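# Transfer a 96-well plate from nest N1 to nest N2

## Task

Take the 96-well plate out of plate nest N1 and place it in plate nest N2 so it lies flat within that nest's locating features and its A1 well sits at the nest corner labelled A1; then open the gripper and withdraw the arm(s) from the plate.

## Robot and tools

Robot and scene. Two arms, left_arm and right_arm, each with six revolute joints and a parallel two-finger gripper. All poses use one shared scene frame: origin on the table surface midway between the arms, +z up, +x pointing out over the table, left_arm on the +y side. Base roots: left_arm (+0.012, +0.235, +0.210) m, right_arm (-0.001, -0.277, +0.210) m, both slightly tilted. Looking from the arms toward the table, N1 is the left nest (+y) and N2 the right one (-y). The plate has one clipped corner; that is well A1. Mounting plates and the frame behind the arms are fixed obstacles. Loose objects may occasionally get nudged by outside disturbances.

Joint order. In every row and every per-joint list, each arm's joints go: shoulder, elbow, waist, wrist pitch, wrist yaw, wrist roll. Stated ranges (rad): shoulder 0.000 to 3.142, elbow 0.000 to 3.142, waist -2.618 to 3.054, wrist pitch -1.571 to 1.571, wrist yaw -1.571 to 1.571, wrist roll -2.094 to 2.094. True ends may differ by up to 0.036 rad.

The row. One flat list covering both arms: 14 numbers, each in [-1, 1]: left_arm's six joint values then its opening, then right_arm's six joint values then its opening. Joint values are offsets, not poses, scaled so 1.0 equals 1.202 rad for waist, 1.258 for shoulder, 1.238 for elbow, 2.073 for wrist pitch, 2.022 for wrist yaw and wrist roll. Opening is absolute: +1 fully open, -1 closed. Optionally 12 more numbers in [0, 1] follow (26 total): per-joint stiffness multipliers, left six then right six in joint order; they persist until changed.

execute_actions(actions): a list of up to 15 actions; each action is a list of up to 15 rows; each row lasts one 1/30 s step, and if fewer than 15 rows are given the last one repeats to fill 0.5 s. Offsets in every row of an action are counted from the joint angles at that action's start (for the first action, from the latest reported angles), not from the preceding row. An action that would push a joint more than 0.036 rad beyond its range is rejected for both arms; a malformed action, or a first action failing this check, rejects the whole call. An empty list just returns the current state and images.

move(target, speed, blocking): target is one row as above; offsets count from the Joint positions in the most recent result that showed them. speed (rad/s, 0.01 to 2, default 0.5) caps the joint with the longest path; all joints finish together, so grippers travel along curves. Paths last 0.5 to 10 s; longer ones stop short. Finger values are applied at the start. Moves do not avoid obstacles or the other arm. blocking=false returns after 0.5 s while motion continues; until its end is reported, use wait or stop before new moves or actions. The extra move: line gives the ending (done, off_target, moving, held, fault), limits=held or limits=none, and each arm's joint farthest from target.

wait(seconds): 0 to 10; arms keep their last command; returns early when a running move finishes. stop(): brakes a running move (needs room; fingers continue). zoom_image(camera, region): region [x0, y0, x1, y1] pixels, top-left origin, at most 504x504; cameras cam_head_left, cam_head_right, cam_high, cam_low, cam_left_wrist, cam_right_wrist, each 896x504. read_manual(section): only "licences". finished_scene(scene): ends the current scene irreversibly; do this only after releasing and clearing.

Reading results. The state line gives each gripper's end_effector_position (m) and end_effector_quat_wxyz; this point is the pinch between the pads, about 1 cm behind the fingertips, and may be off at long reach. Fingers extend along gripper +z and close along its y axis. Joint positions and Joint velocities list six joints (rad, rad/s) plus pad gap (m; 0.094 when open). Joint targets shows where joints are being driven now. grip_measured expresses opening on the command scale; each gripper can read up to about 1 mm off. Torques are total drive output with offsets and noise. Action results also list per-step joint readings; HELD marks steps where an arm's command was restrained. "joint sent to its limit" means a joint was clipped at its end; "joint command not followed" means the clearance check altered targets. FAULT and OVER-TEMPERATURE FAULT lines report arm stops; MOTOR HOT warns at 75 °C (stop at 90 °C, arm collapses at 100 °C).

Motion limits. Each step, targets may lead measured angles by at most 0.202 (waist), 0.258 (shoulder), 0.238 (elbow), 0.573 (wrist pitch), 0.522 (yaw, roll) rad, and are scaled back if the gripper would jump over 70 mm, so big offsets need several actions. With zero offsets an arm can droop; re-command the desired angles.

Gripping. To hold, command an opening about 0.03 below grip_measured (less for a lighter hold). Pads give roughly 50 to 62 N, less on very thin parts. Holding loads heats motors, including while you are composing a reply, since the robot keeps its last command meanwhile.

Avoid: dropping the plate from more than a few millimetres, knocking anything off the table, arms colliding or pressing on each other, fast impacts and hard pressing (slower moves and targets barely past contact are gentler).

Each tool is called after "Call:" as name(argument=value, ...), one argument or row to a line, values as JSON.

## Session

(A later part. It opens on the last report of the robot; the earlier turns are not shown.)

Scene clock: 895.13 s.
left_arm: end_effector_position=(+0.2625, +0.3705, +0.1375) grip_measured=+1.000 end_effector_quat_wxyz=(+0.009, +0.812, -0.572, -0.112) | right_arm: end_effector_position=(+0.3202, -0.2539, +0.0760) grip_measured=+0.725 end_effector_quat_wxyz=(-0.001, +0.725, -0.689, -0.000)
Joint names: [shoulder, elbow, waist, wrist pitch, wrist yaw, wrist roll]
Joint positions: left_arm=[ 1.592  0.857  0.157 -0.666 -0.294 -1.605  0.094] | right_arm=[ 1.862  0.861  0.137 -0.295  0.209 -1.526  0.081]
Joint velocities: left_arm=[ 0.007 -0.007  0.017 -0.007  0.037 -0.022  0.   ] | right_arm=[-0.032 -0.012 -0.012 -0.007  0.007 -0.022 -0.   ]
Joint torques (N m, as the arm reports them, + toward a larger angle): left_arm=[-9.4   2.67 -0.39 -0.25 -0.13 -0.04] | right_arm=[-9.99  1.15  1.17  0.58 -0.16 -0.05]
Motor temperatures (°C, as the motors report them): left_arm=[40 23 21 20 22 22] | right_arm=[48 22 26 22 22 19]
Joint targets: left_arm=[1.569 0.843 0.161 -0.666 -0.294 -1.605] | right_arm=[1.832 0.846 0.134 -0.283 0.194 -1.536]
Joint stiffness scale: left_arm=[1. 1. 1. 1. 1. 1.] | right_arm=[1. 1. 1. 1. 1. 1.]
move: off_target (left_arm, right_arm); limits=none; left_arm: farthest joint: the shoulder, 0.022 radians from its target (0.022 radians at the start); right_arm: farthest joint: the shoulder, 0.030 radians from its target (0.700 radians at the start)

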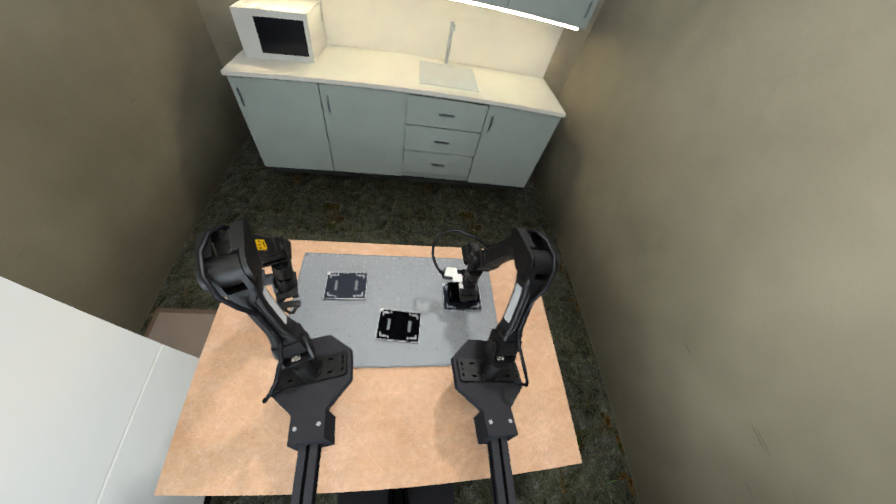

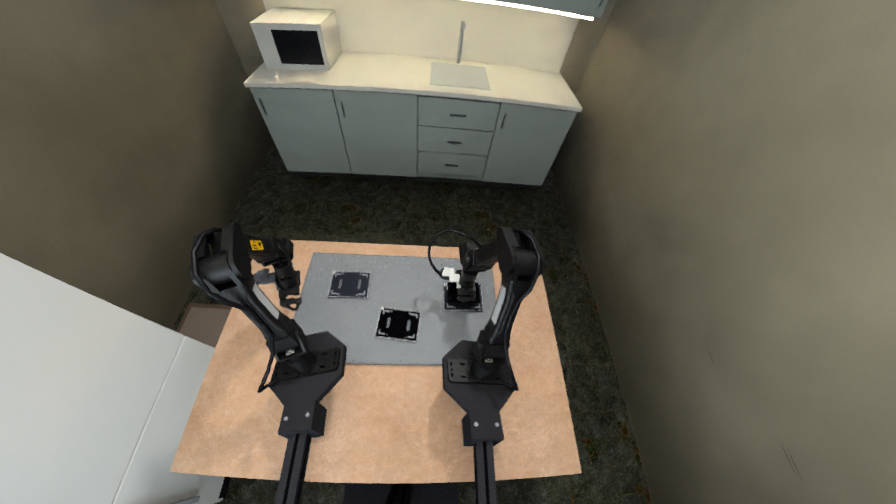

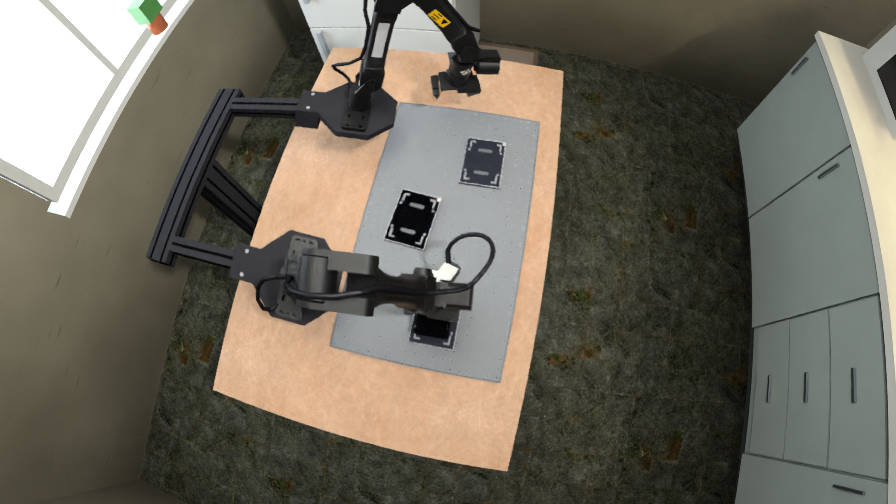

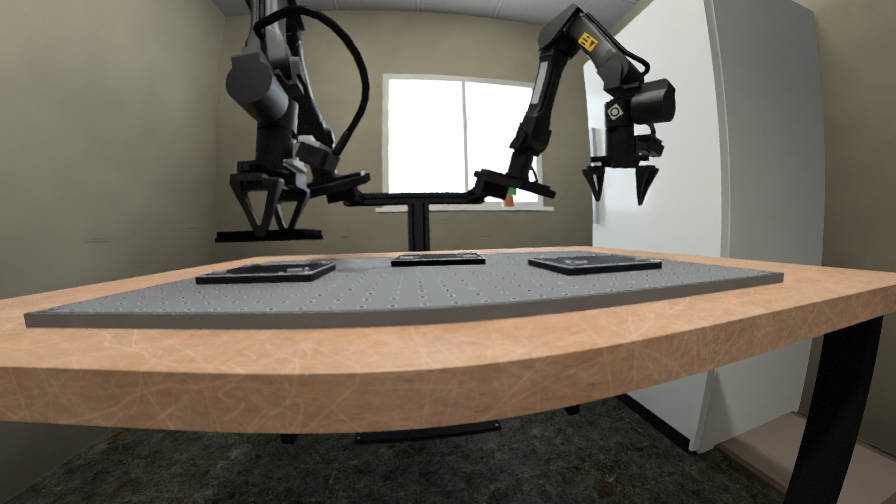

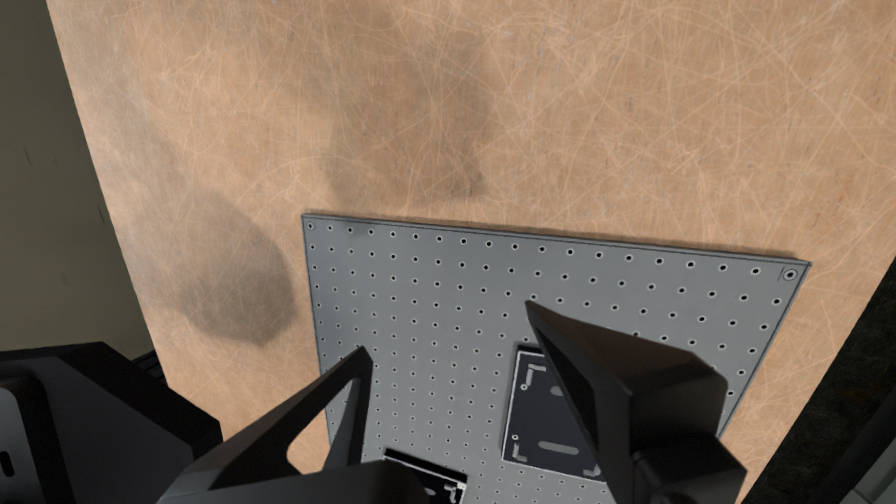

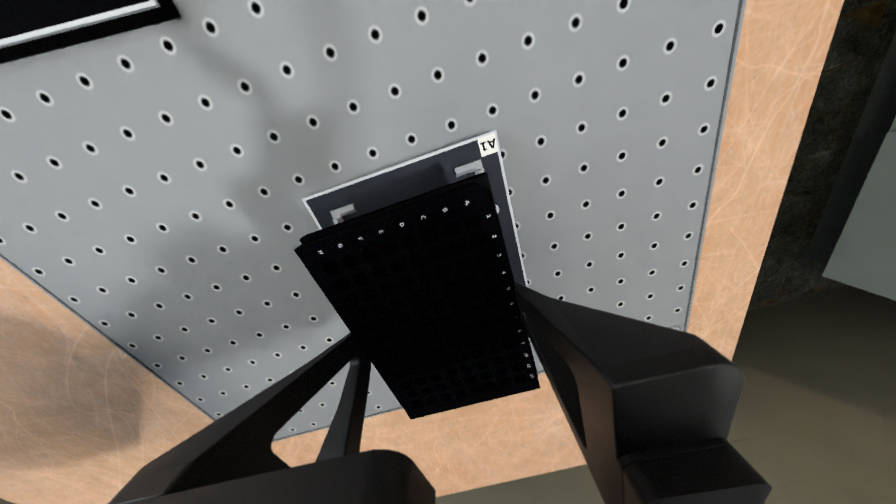

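Call:
move(
  target=[-0.018, -0.012, 0.003, 0, 0, 0, 1, 0.070, -0.012, -0.026, 0.052, -0.011, -0.018, 0.695],
  speed=0.12,
)

Call:
zoom_image(
  camera="cam_right_wrist",
  region=[260, 90, 560, 320],
)

Call:
zoom_image(
  camera="cam_low",
  region=[180, 160, 380, 310],
)

Scene clock: 953.93 s.
left_arm: end_effector_position=(+0.2625, +0.3705, +0.1375) grip_measured=+1.000 end_effector_quat_wxyz=(+0.009, +0.812, -0.572, -0.112) | right_arm: end_effector_position=(+0.3220, -0.2564, +0.0522) grip_measured=+0.725 end_effector_quat_wxyz=(-0.004, +0.726, -0.688, +0.002)
Joint names: [shoulder, elbow, waist, wrist pitch, wrist yaw, wrist roll]
Joint positions: left_arm=[ 1.592  0.857  0.157 -0.666 -0.294 -1.605  0.094] | right_arm=[ 1.946  0.861  0.112 -0.198  0.202 -1.554  0.081]
Joint velocities: left_arm=[ 0.007  0.002 -0.002  0.007 -0.037  0.037  0.   ] | right_arm=[-0.017  0.002 -0.012 -0.007 -0.037 -0.007 -0.   ]
Joint torques (N m, as the arm reports them, + toward a larger angle): left_arm=[-9.41  2.67 -0.4  -0.25 -0.13 -0.03] | right_arm=[-7.59  0.82  0.93  0.65 -0.17 -0.06]
Motor temperatures (°C, as the motors report them): left_arm=[40 23 21 20 22 22] | right_arm=[43 22 25 22 22 19]
Joint targets: left_arm=[1.569 0.843 0.161 -0.666 -0.294 -1.605] | right_arm=[1.950 0.846 0.106 -0.187 0.187 -1.563]
Joint stiffness scale: left_arm=[1. 1. 1. 1. 1. 1.] | right_arm=[1. 1. 1. 1. 1. 1.]
move: off_target (left_arm); limits=none; left_arm: farthest joint: the shoulder, 0.022 radians from its target (0.022 radians at the start); right_arm: farthest joint: the wrist yaw, 0.015 radians from its target (0.022 radians at the start)

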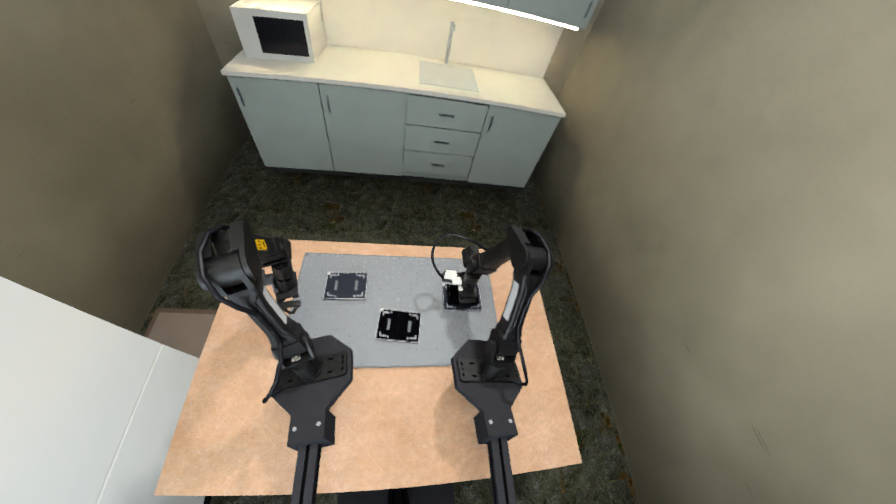

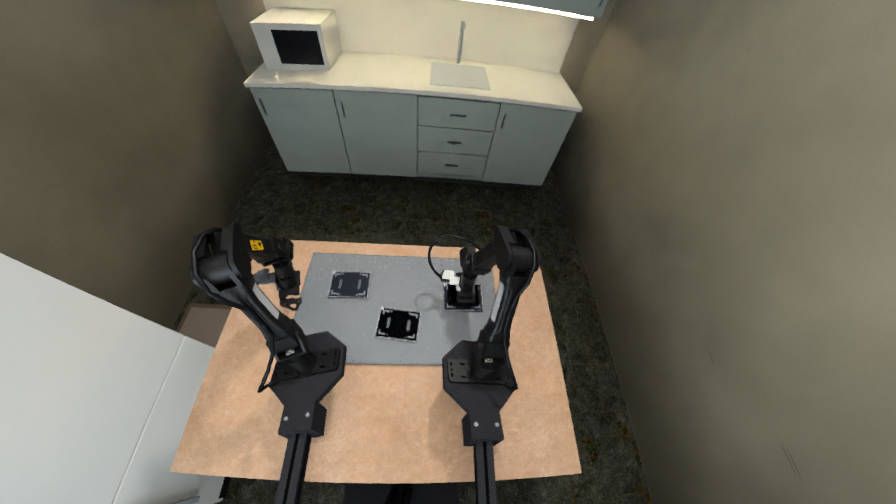

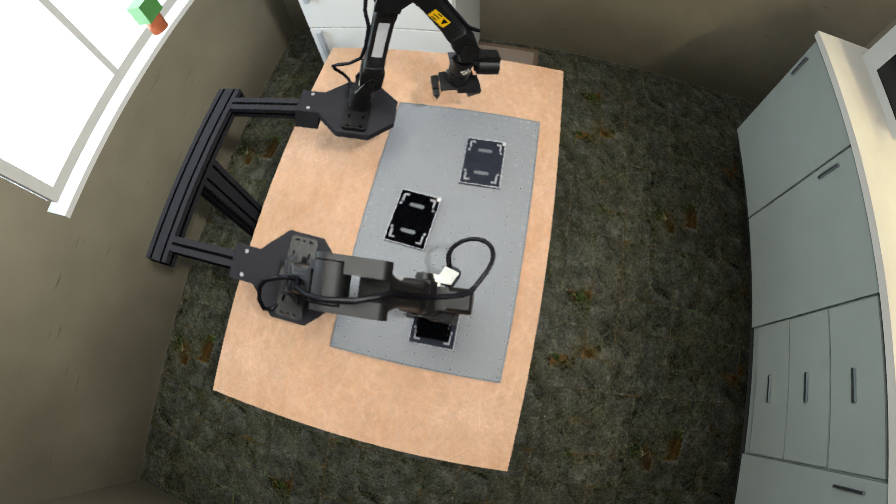

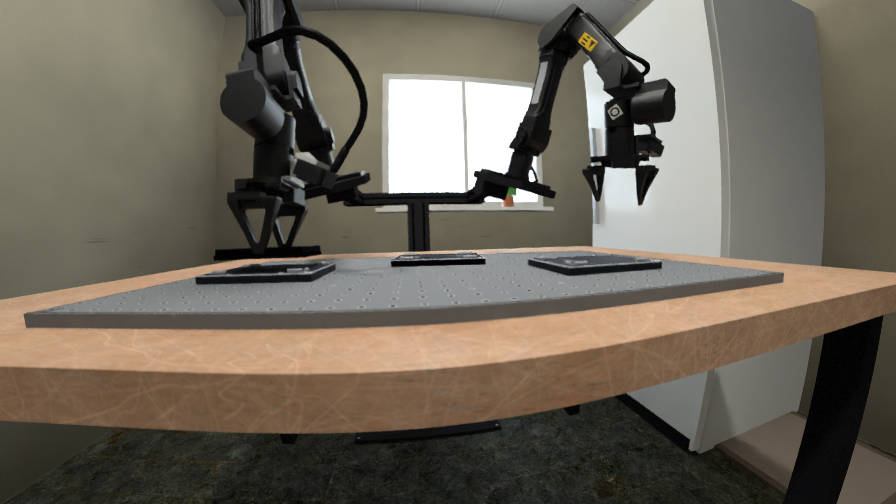

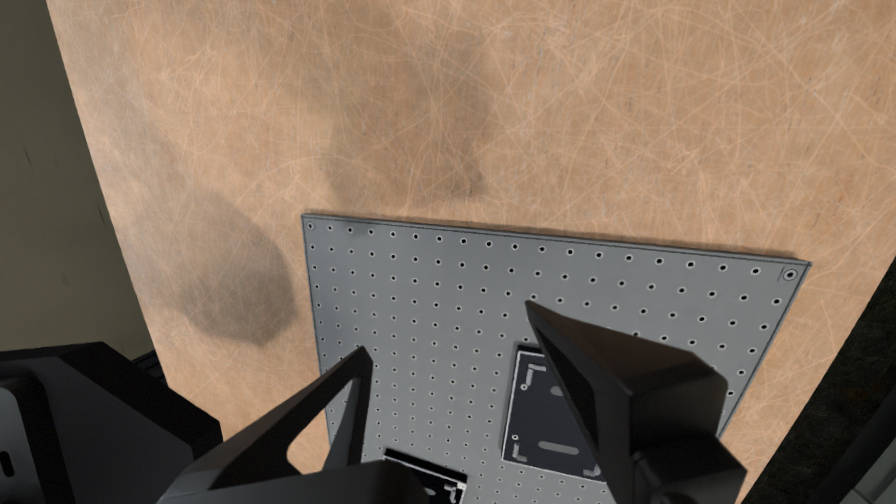

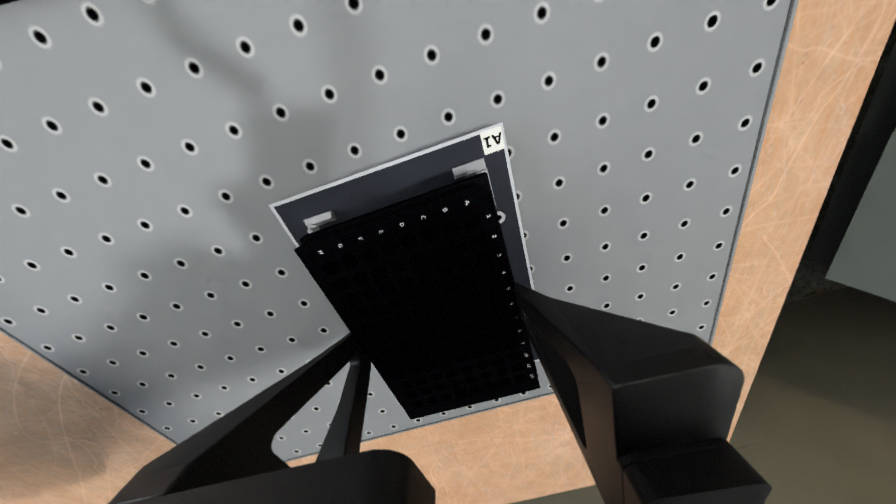

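Region (260, 90, 560, 320) of cam_right_wrist's 896x504 image, scaled by 1.680, with more detail than that image has; it fills the top 386 rows of this view, and the rest is white.

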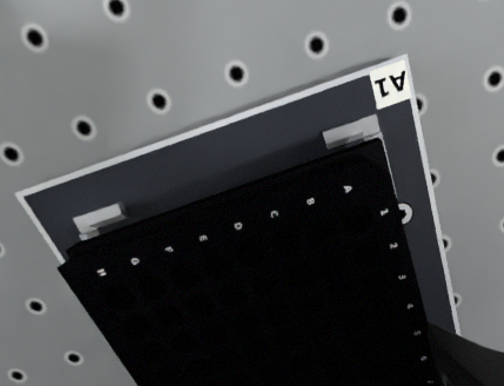

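Region (180, 160, 380, 310) of cam_low's 896x504 image, scaled by 2.520, with more detail than that image has; it fills the top 378 rows of this view, and the rest is white.

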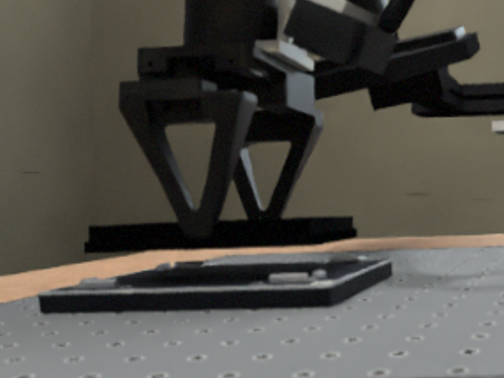

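Call:
move(
  target=[-0.018, -0.012, 0.003, 0, 0, 0, 1, 0.019, -0.021, -0.0125, 0.022, -0.008, 0.015, 0.695],
  speed=0.06,
)

Call:
zoom_image(
  camera="cam_right_wrist",
  region=[260, 90, 560, 320],
)

Call:
zoom_image(
  camera="cam_low",
  region=[180, 160, 380, 310],
)

Scene clock: 1013.47 s.
left_arm: end_effector_position=(+0.2625, +0.3705, +0.1375) grip_measured=+1.000 end_effector_quat_wxyz=(+0.009, +0.812, -0.572, -0.112) | right_arm: end_effector_position=(+0.3252, -0.2581, +0.0467) grip_measured=+0.725 end_effector_quat_wxyz=(-0.008, +0.714, -0.700, +0.007)
Joint names: [shoulder, elbow, waist, wrist pitch, wrist yaw, wrist roll]
Joint positions: left_arm=[ 1.592  0.857  0.157 -0.666 -0.294 -1.605  0.094] | right_arm=[ 1.965  0.861  0.103 -0.165  0.2   -1.533  0.081]
Joint velocities: left_arm=[ 0.012 -0.002 -0.017 -0.051  0.007 -0.037  0.   ] | right_arm=[ 0.012 -0.007  0.027  0.007 -0.066  0.007  0.   ]
Joint torques (N m, as the arm reports them, + toward a larger angle): left_arm=[-9.41  2.66 -0.4  -0.25 -0.13 -0.04] | right_arm=[-7.58 -0.01  0.97  0.63 -0.16  0.08]
Motor temperatures (°C, as the motors report them): left_arm=[40 23 21 20 22 22] | right_arm=[39 21 24 22 22 19]
Joint targets: left_arm=[1.569 0.843 0.161 -0.666 -0.294 -1.605] | right_arm=[1.970 0.835 0.097 -0.153 0.186 -1.524]
Joint stiffness scale: left_arm=[1. 1. 1. 1. 1. 1.] | right_arm=[1. 1. 1. 1. 1. 1.]
move: off_target (left_arm, right_arm); limits=none; left_arm: farthest joint: the shoulder, 0.022 radians from its target (0.022 radians at the start); right_arm: farthest joint: the elbow, 0.026 radians from its target (0.026 radians at the start)

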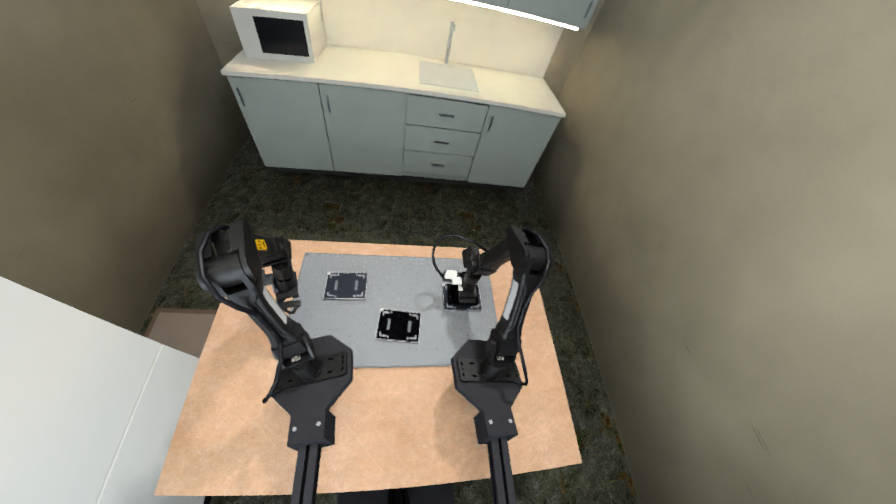

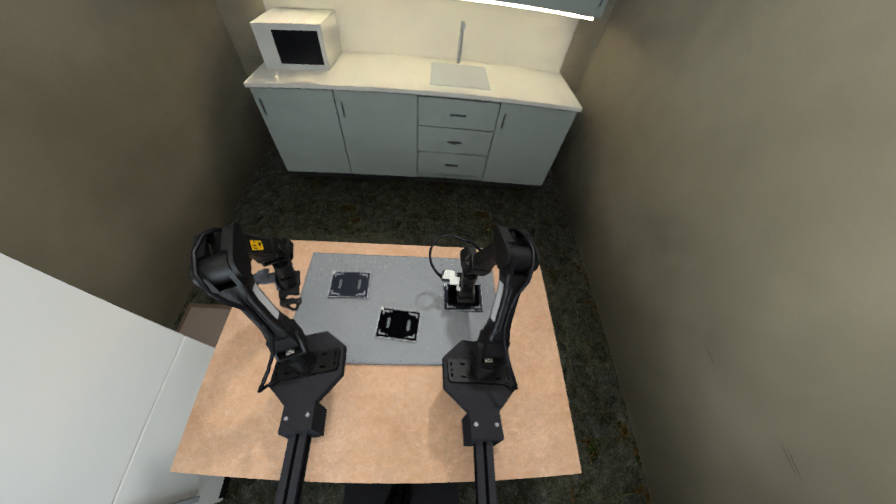

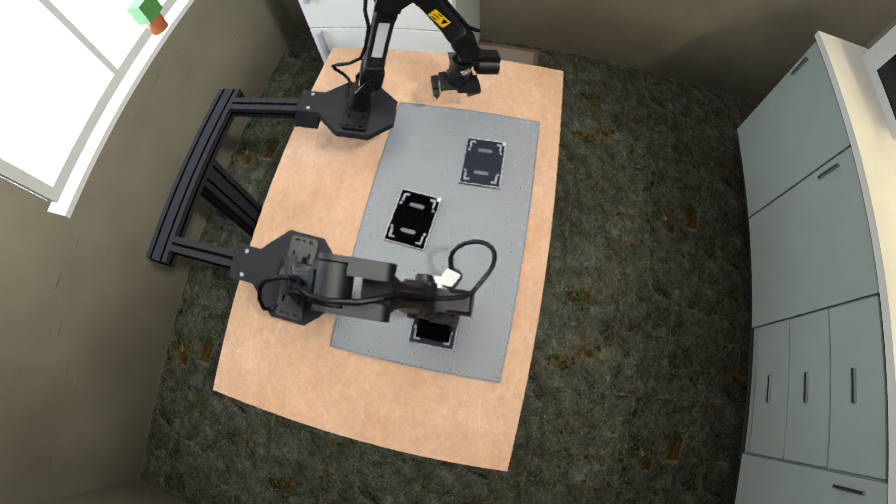

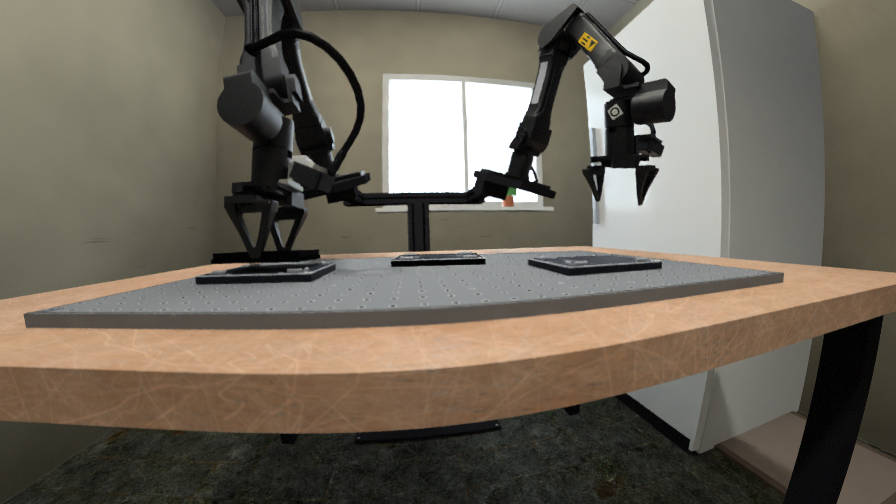

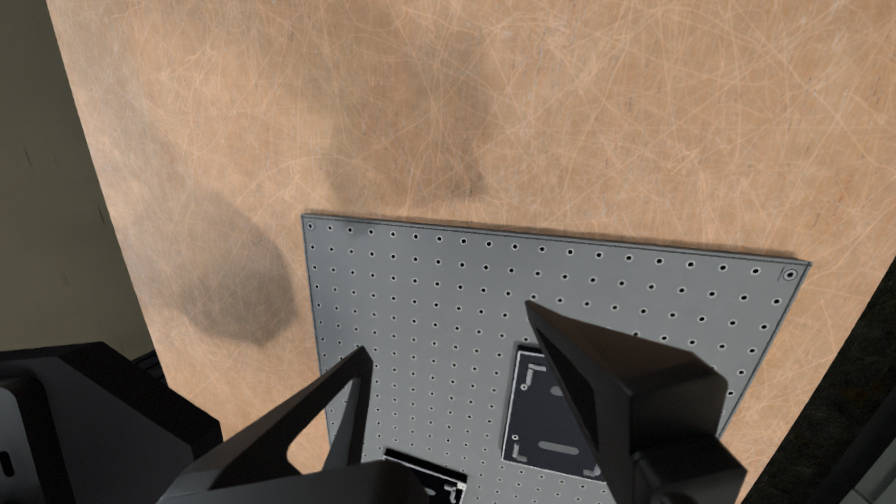

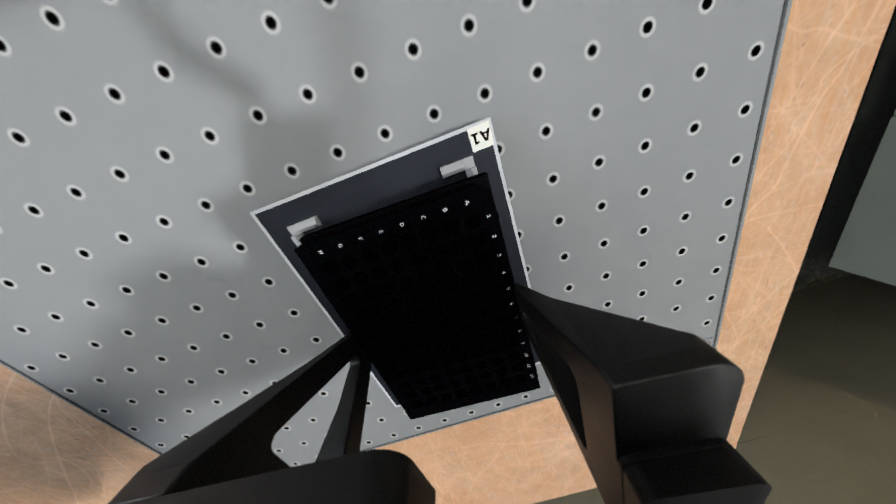

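Region (260, 90, 560, 320) of cam_right_wrist's 896x504 image, scaled by 1.680, with more detail than that image has; it fills the top 386 rows of this view, and the rest is white.

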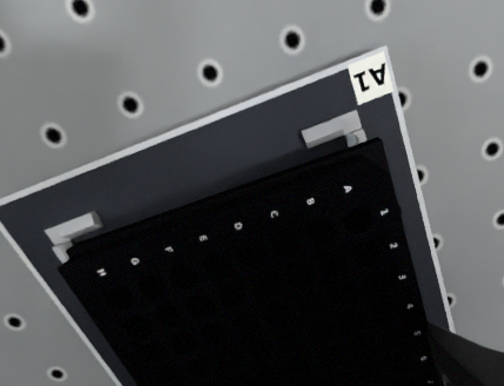

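Region (180, 160, 380, 310) of cam_low's 896x504 image, scaled by 2.520, with more detail than that image has; it fills the top 378 rows of this view, and the rest is white.

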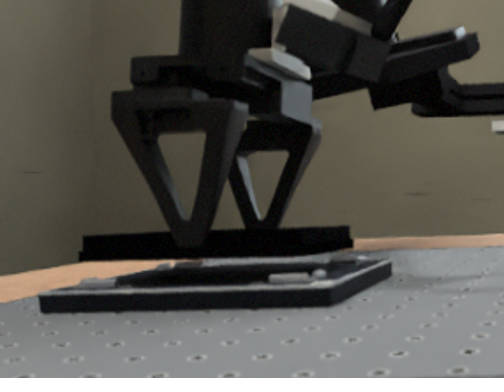

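Call:
execute_actions(
  actions=[],
)

Scene clock: 1040.53 s.
left_arm: end_effector_position=(+0.2625, +0.3705, +0.1375) grip_measured=+1.000 end_effector_quat_wxyz=(+0.009, +0.812, -0.572, -0.112) | right_arm: end_effector_position=(+0.3253, -0.2581, +0.0467) grip_measured=+0.725 end_effector_quat_wxyz=(-0.008, +0.714, -0.700, +0.007)
Joint names: [shoulder, elbow, waist, wrist pitch, wrist yaw, wrist roll]
Joint positions: left_arm=[ 1.592  0.857  0.157 -0.666 -0.294 -1.605  0.094] | right_arm=[ 1.965  0.861  0.103 -0.164  0.2   -1.533  0.081]
Joint velocities: left_arm=[-0.017 -0.007  0.012  0.037  0.007 -0.007  0.   ] | right_arm=[-0.017 -0.012 -0.002 -0.037 -0.022 -0.022  0.   ]
Joint torques (N m, as the arm reports them, + toward a larger angle): left_arm=[-9.4   2.67 -0.39 -0.25 -0.13 -0.04] | right_arm=[-7.56  0.    0.92  0.65 -0.16  0.11]
Motor temperatures (°C, as the motors report them): left_arm=[40 23 21 20 22 22] | right_arm=[39 21 24 22 22 19]
Joint targets: left_arm=[1.569 0.843 0.161 -0.666 -0.294 -1.605] | right_arm=[1.970 0.835 0.097 -0.153 0.186 -1.524]
Joint stiffness scale: left_arm=[1. 1. 1. 1. 1. 1.] | right_arm=[1. 1. 1. 1. 1. 1.]

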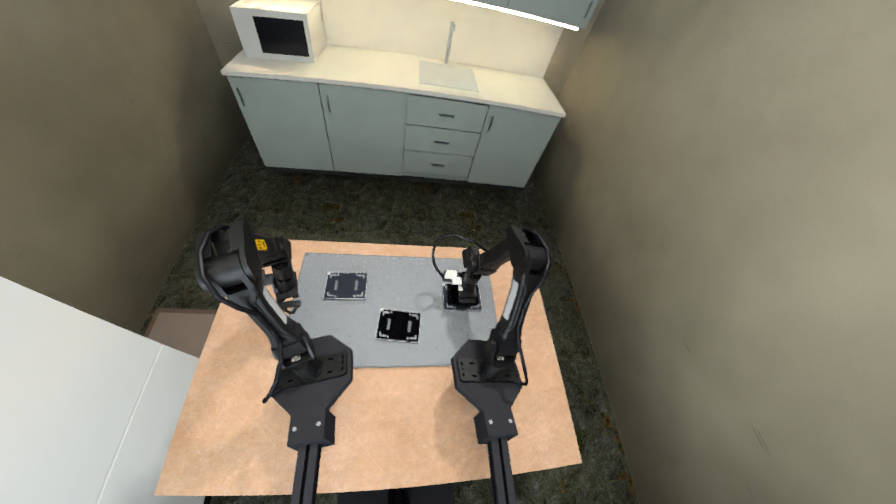

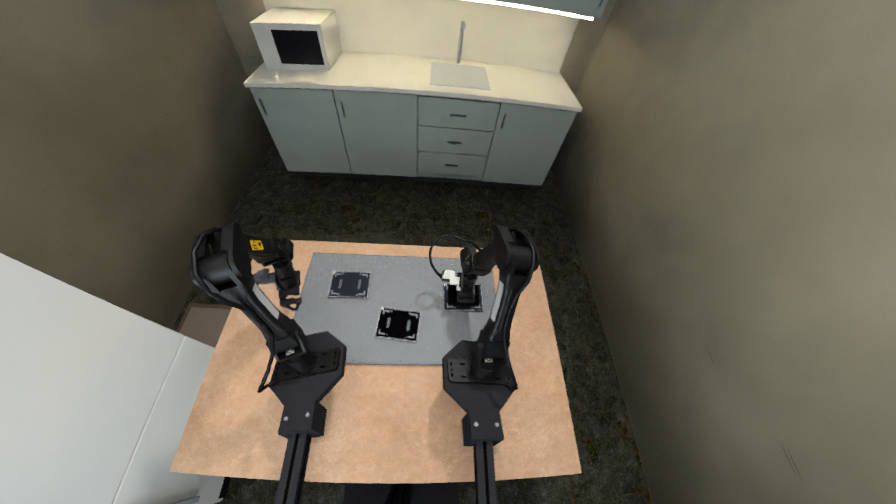

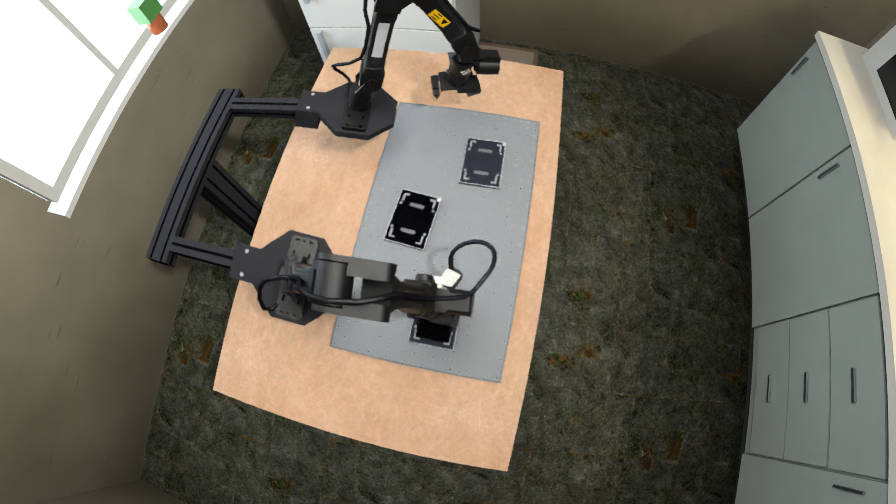

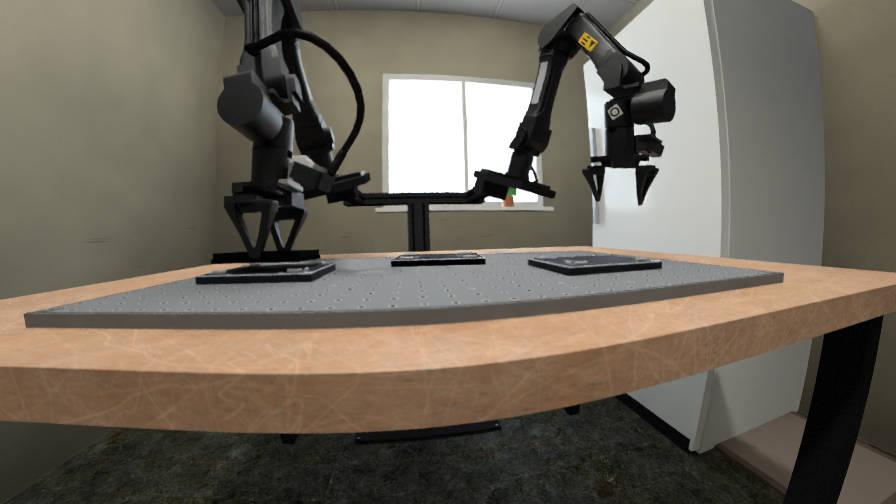

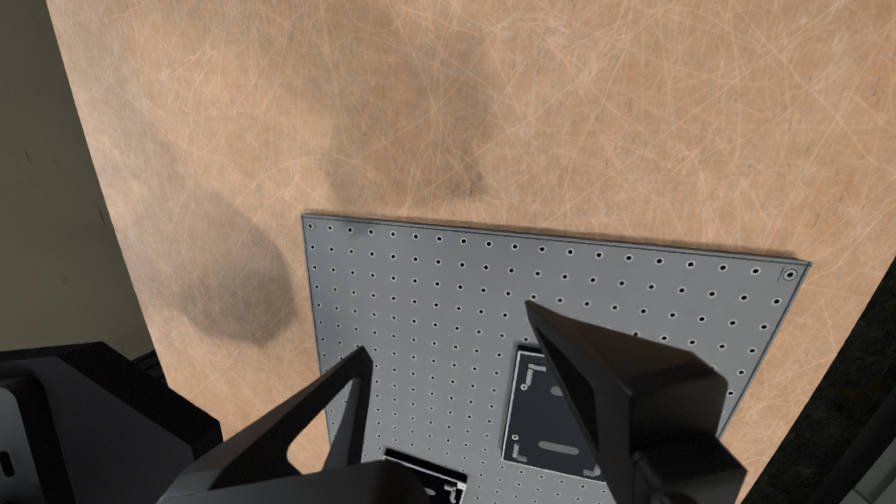

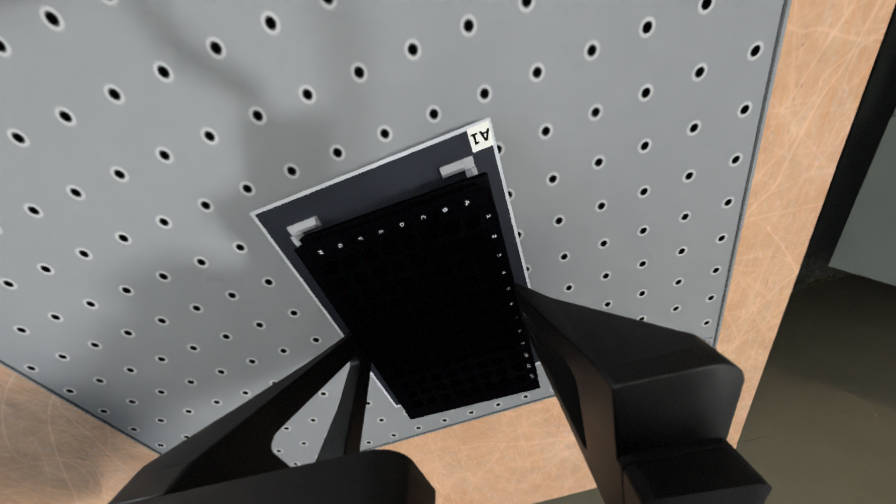

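Call:
move(
  target=[-0.018,-0.012,0.003,0,0,0,1, 0.0119,-0.0404,-0.0067,0.0212,-0.0069,0.0045,0.695],
  speed=0.08,
)

Scene clock: 1051.77 s.
left_arm: end_effector_position=(+0.2625, +0.3705, +0.1375) grip_measured=+1.000 end_effector_quat_wxyz=(+0.009, +0.812, -0.572, -0.112) | right_arm: end_effector_position=(+0.3136, -0.2576, +0.0405) grip_measured=+0.725 end_effector_quat_wxyz=(-0.003, +0.715, -0.699, +0.002)
Joint names: [shoulder, elbow, waist, wrist pitch, wrist yaw, wrist roll]
Joint positions: left_arm=[ 1.592  0.857  0.157 -0.666 -0.294 -1.605  0.094] | right_arm=[ 1.976  0.827  0.103 -0.133  0.2   -1.533  0.081]
Joint velocities: left_arm=[ 0.002 -0.017 -0.022 -0.022 -0.007 -0.051  0.   ] | right_arm=[ 0.012 -0.002  0.002  0.037 -0.095 -0.022  0.001]
Joint torques (N m, as the arm reports them, + toward a larger angle): left_arm=[-9.4   2.66 -0.39 -0.25 -0.13 -0.04] | right_arm=[-7.52  0.47  0.78  0.62 -0.15  0.11]
Motor temperatures (°C, as the motors report them): left_arm=[40 23 21 20 22 22] | right_arm=[39 21 24 22 22 19]
Joint targets: left_arm=[1.569 0.843 0.161 -0.666 -0.294 -1.605] | right_arm=[1.980 0.810 0.095 -0.120 0.186 -1.524]
Joint stiffness scale: left_arm=[1. 1. 1. 1. 1. 1.] | right_arm=[1. 1. 1. 1. 1. 1.]
move: off_target (left_arm); limits=none; left_arm: farthest joint: the shoulder, 0.022 radians from its target (0.022 radians at the start); right_arm: farthest joint: the elbow, 0.016 radians from its target (0.050 radians at the start)

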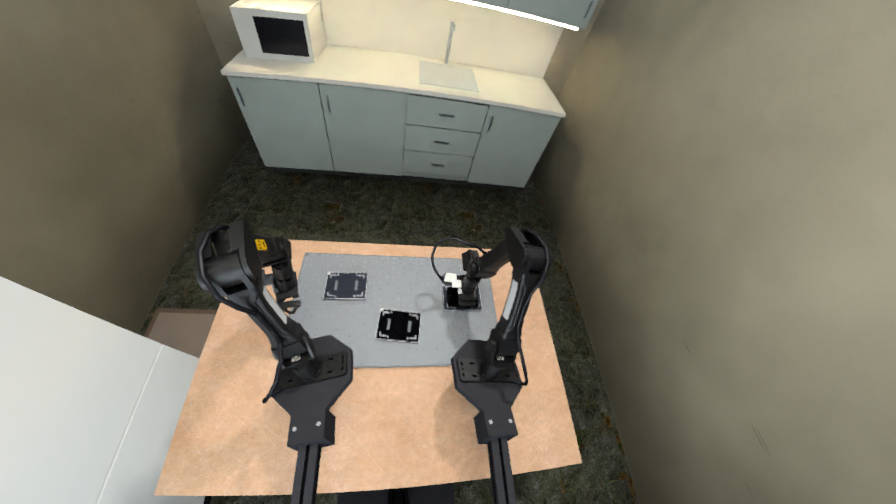

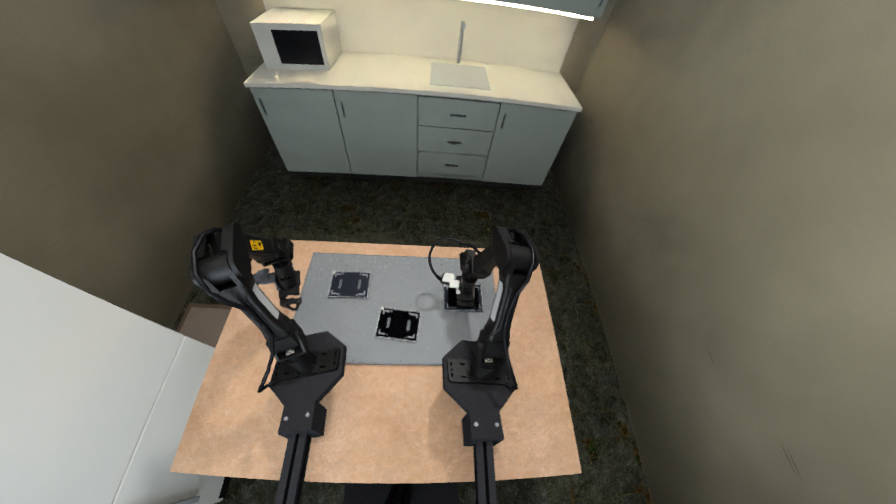

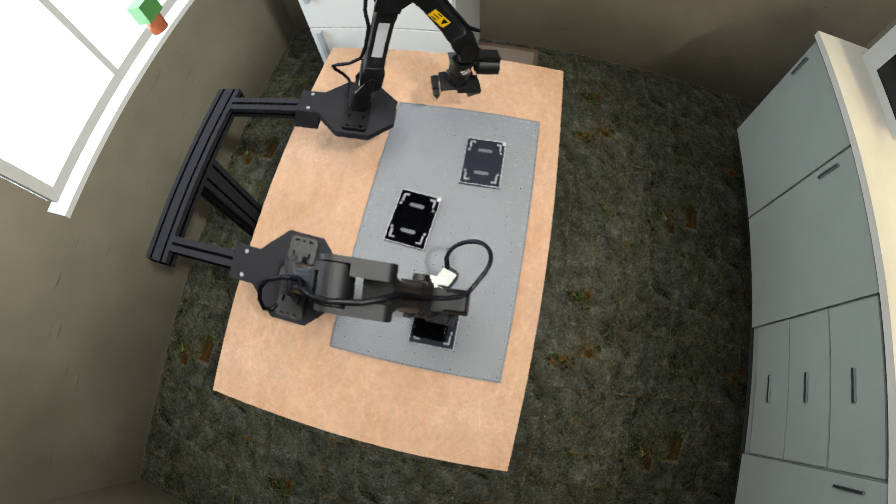

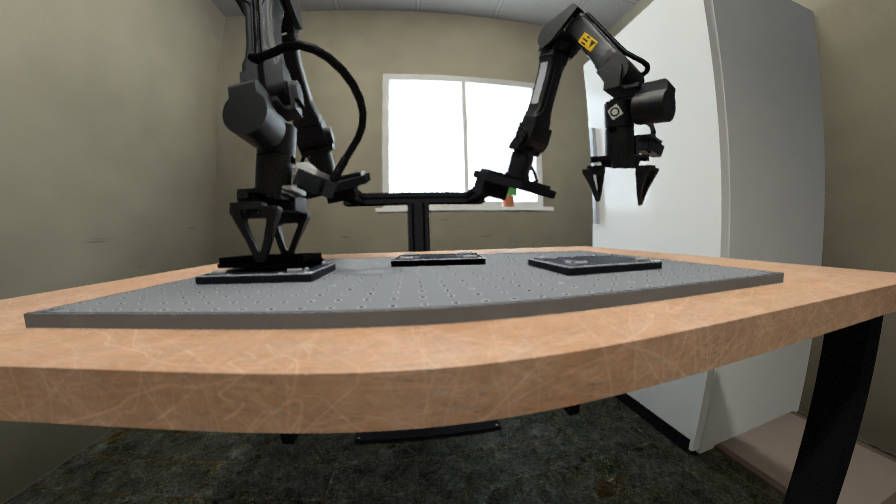

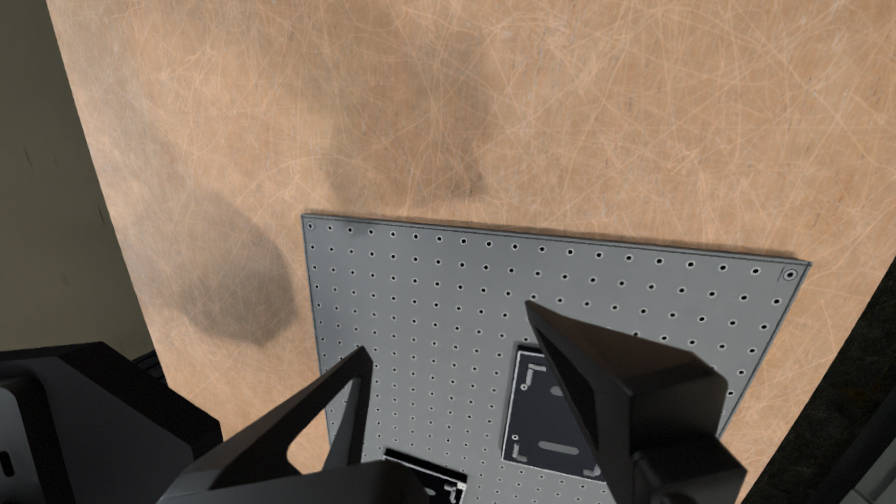

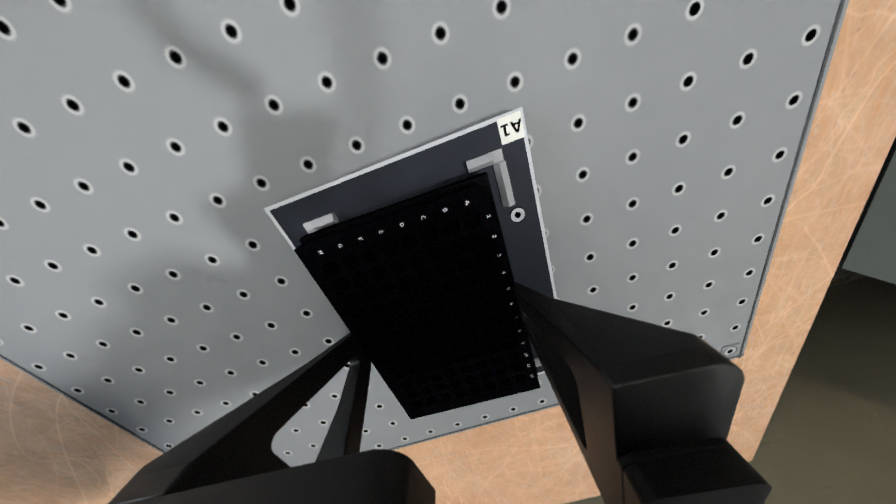

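Call:
zoom_image(
  camera="cam_right_wrist",
  region=[240,90,600,430],
)

Call:
zoom_image(
  camera="cam_low",
  region=[180,160,380,310],
)

Region (240, 90, 600, 430) of cam_right_wrist's 896x504 image, scaled by 1.400, with more detail than that image has.

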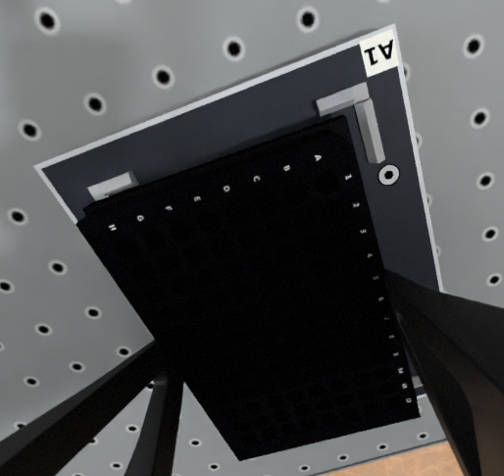

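Region (180, 160, 380, 310) of cam_low's 896x504 image, scaled by 2.520, with more detail than that image has; it fills the top 378 rows of this view, and the rest is white.

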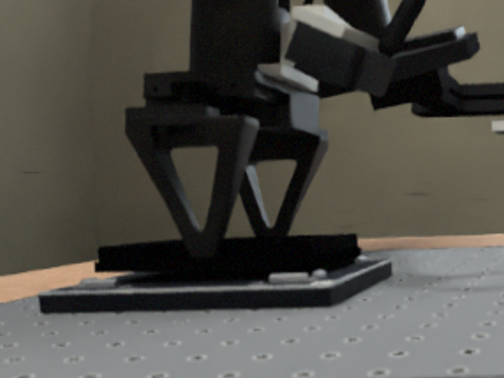

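Call:
zoom_image(
  camera="cam_right_wrist",
  region=[280,130,540,280],
)

Region (280, 130, 540, 280) of cam_right_wrist's 896x504 image, scaled by 1.938, with more detail than that image has; it fills the top 291 rows of this view, and the rest is white.

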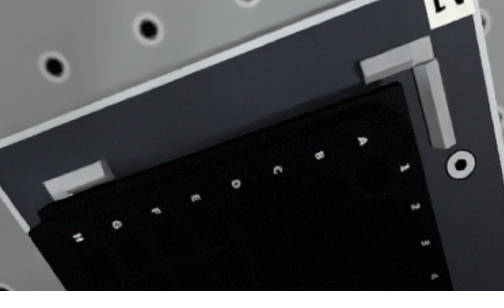

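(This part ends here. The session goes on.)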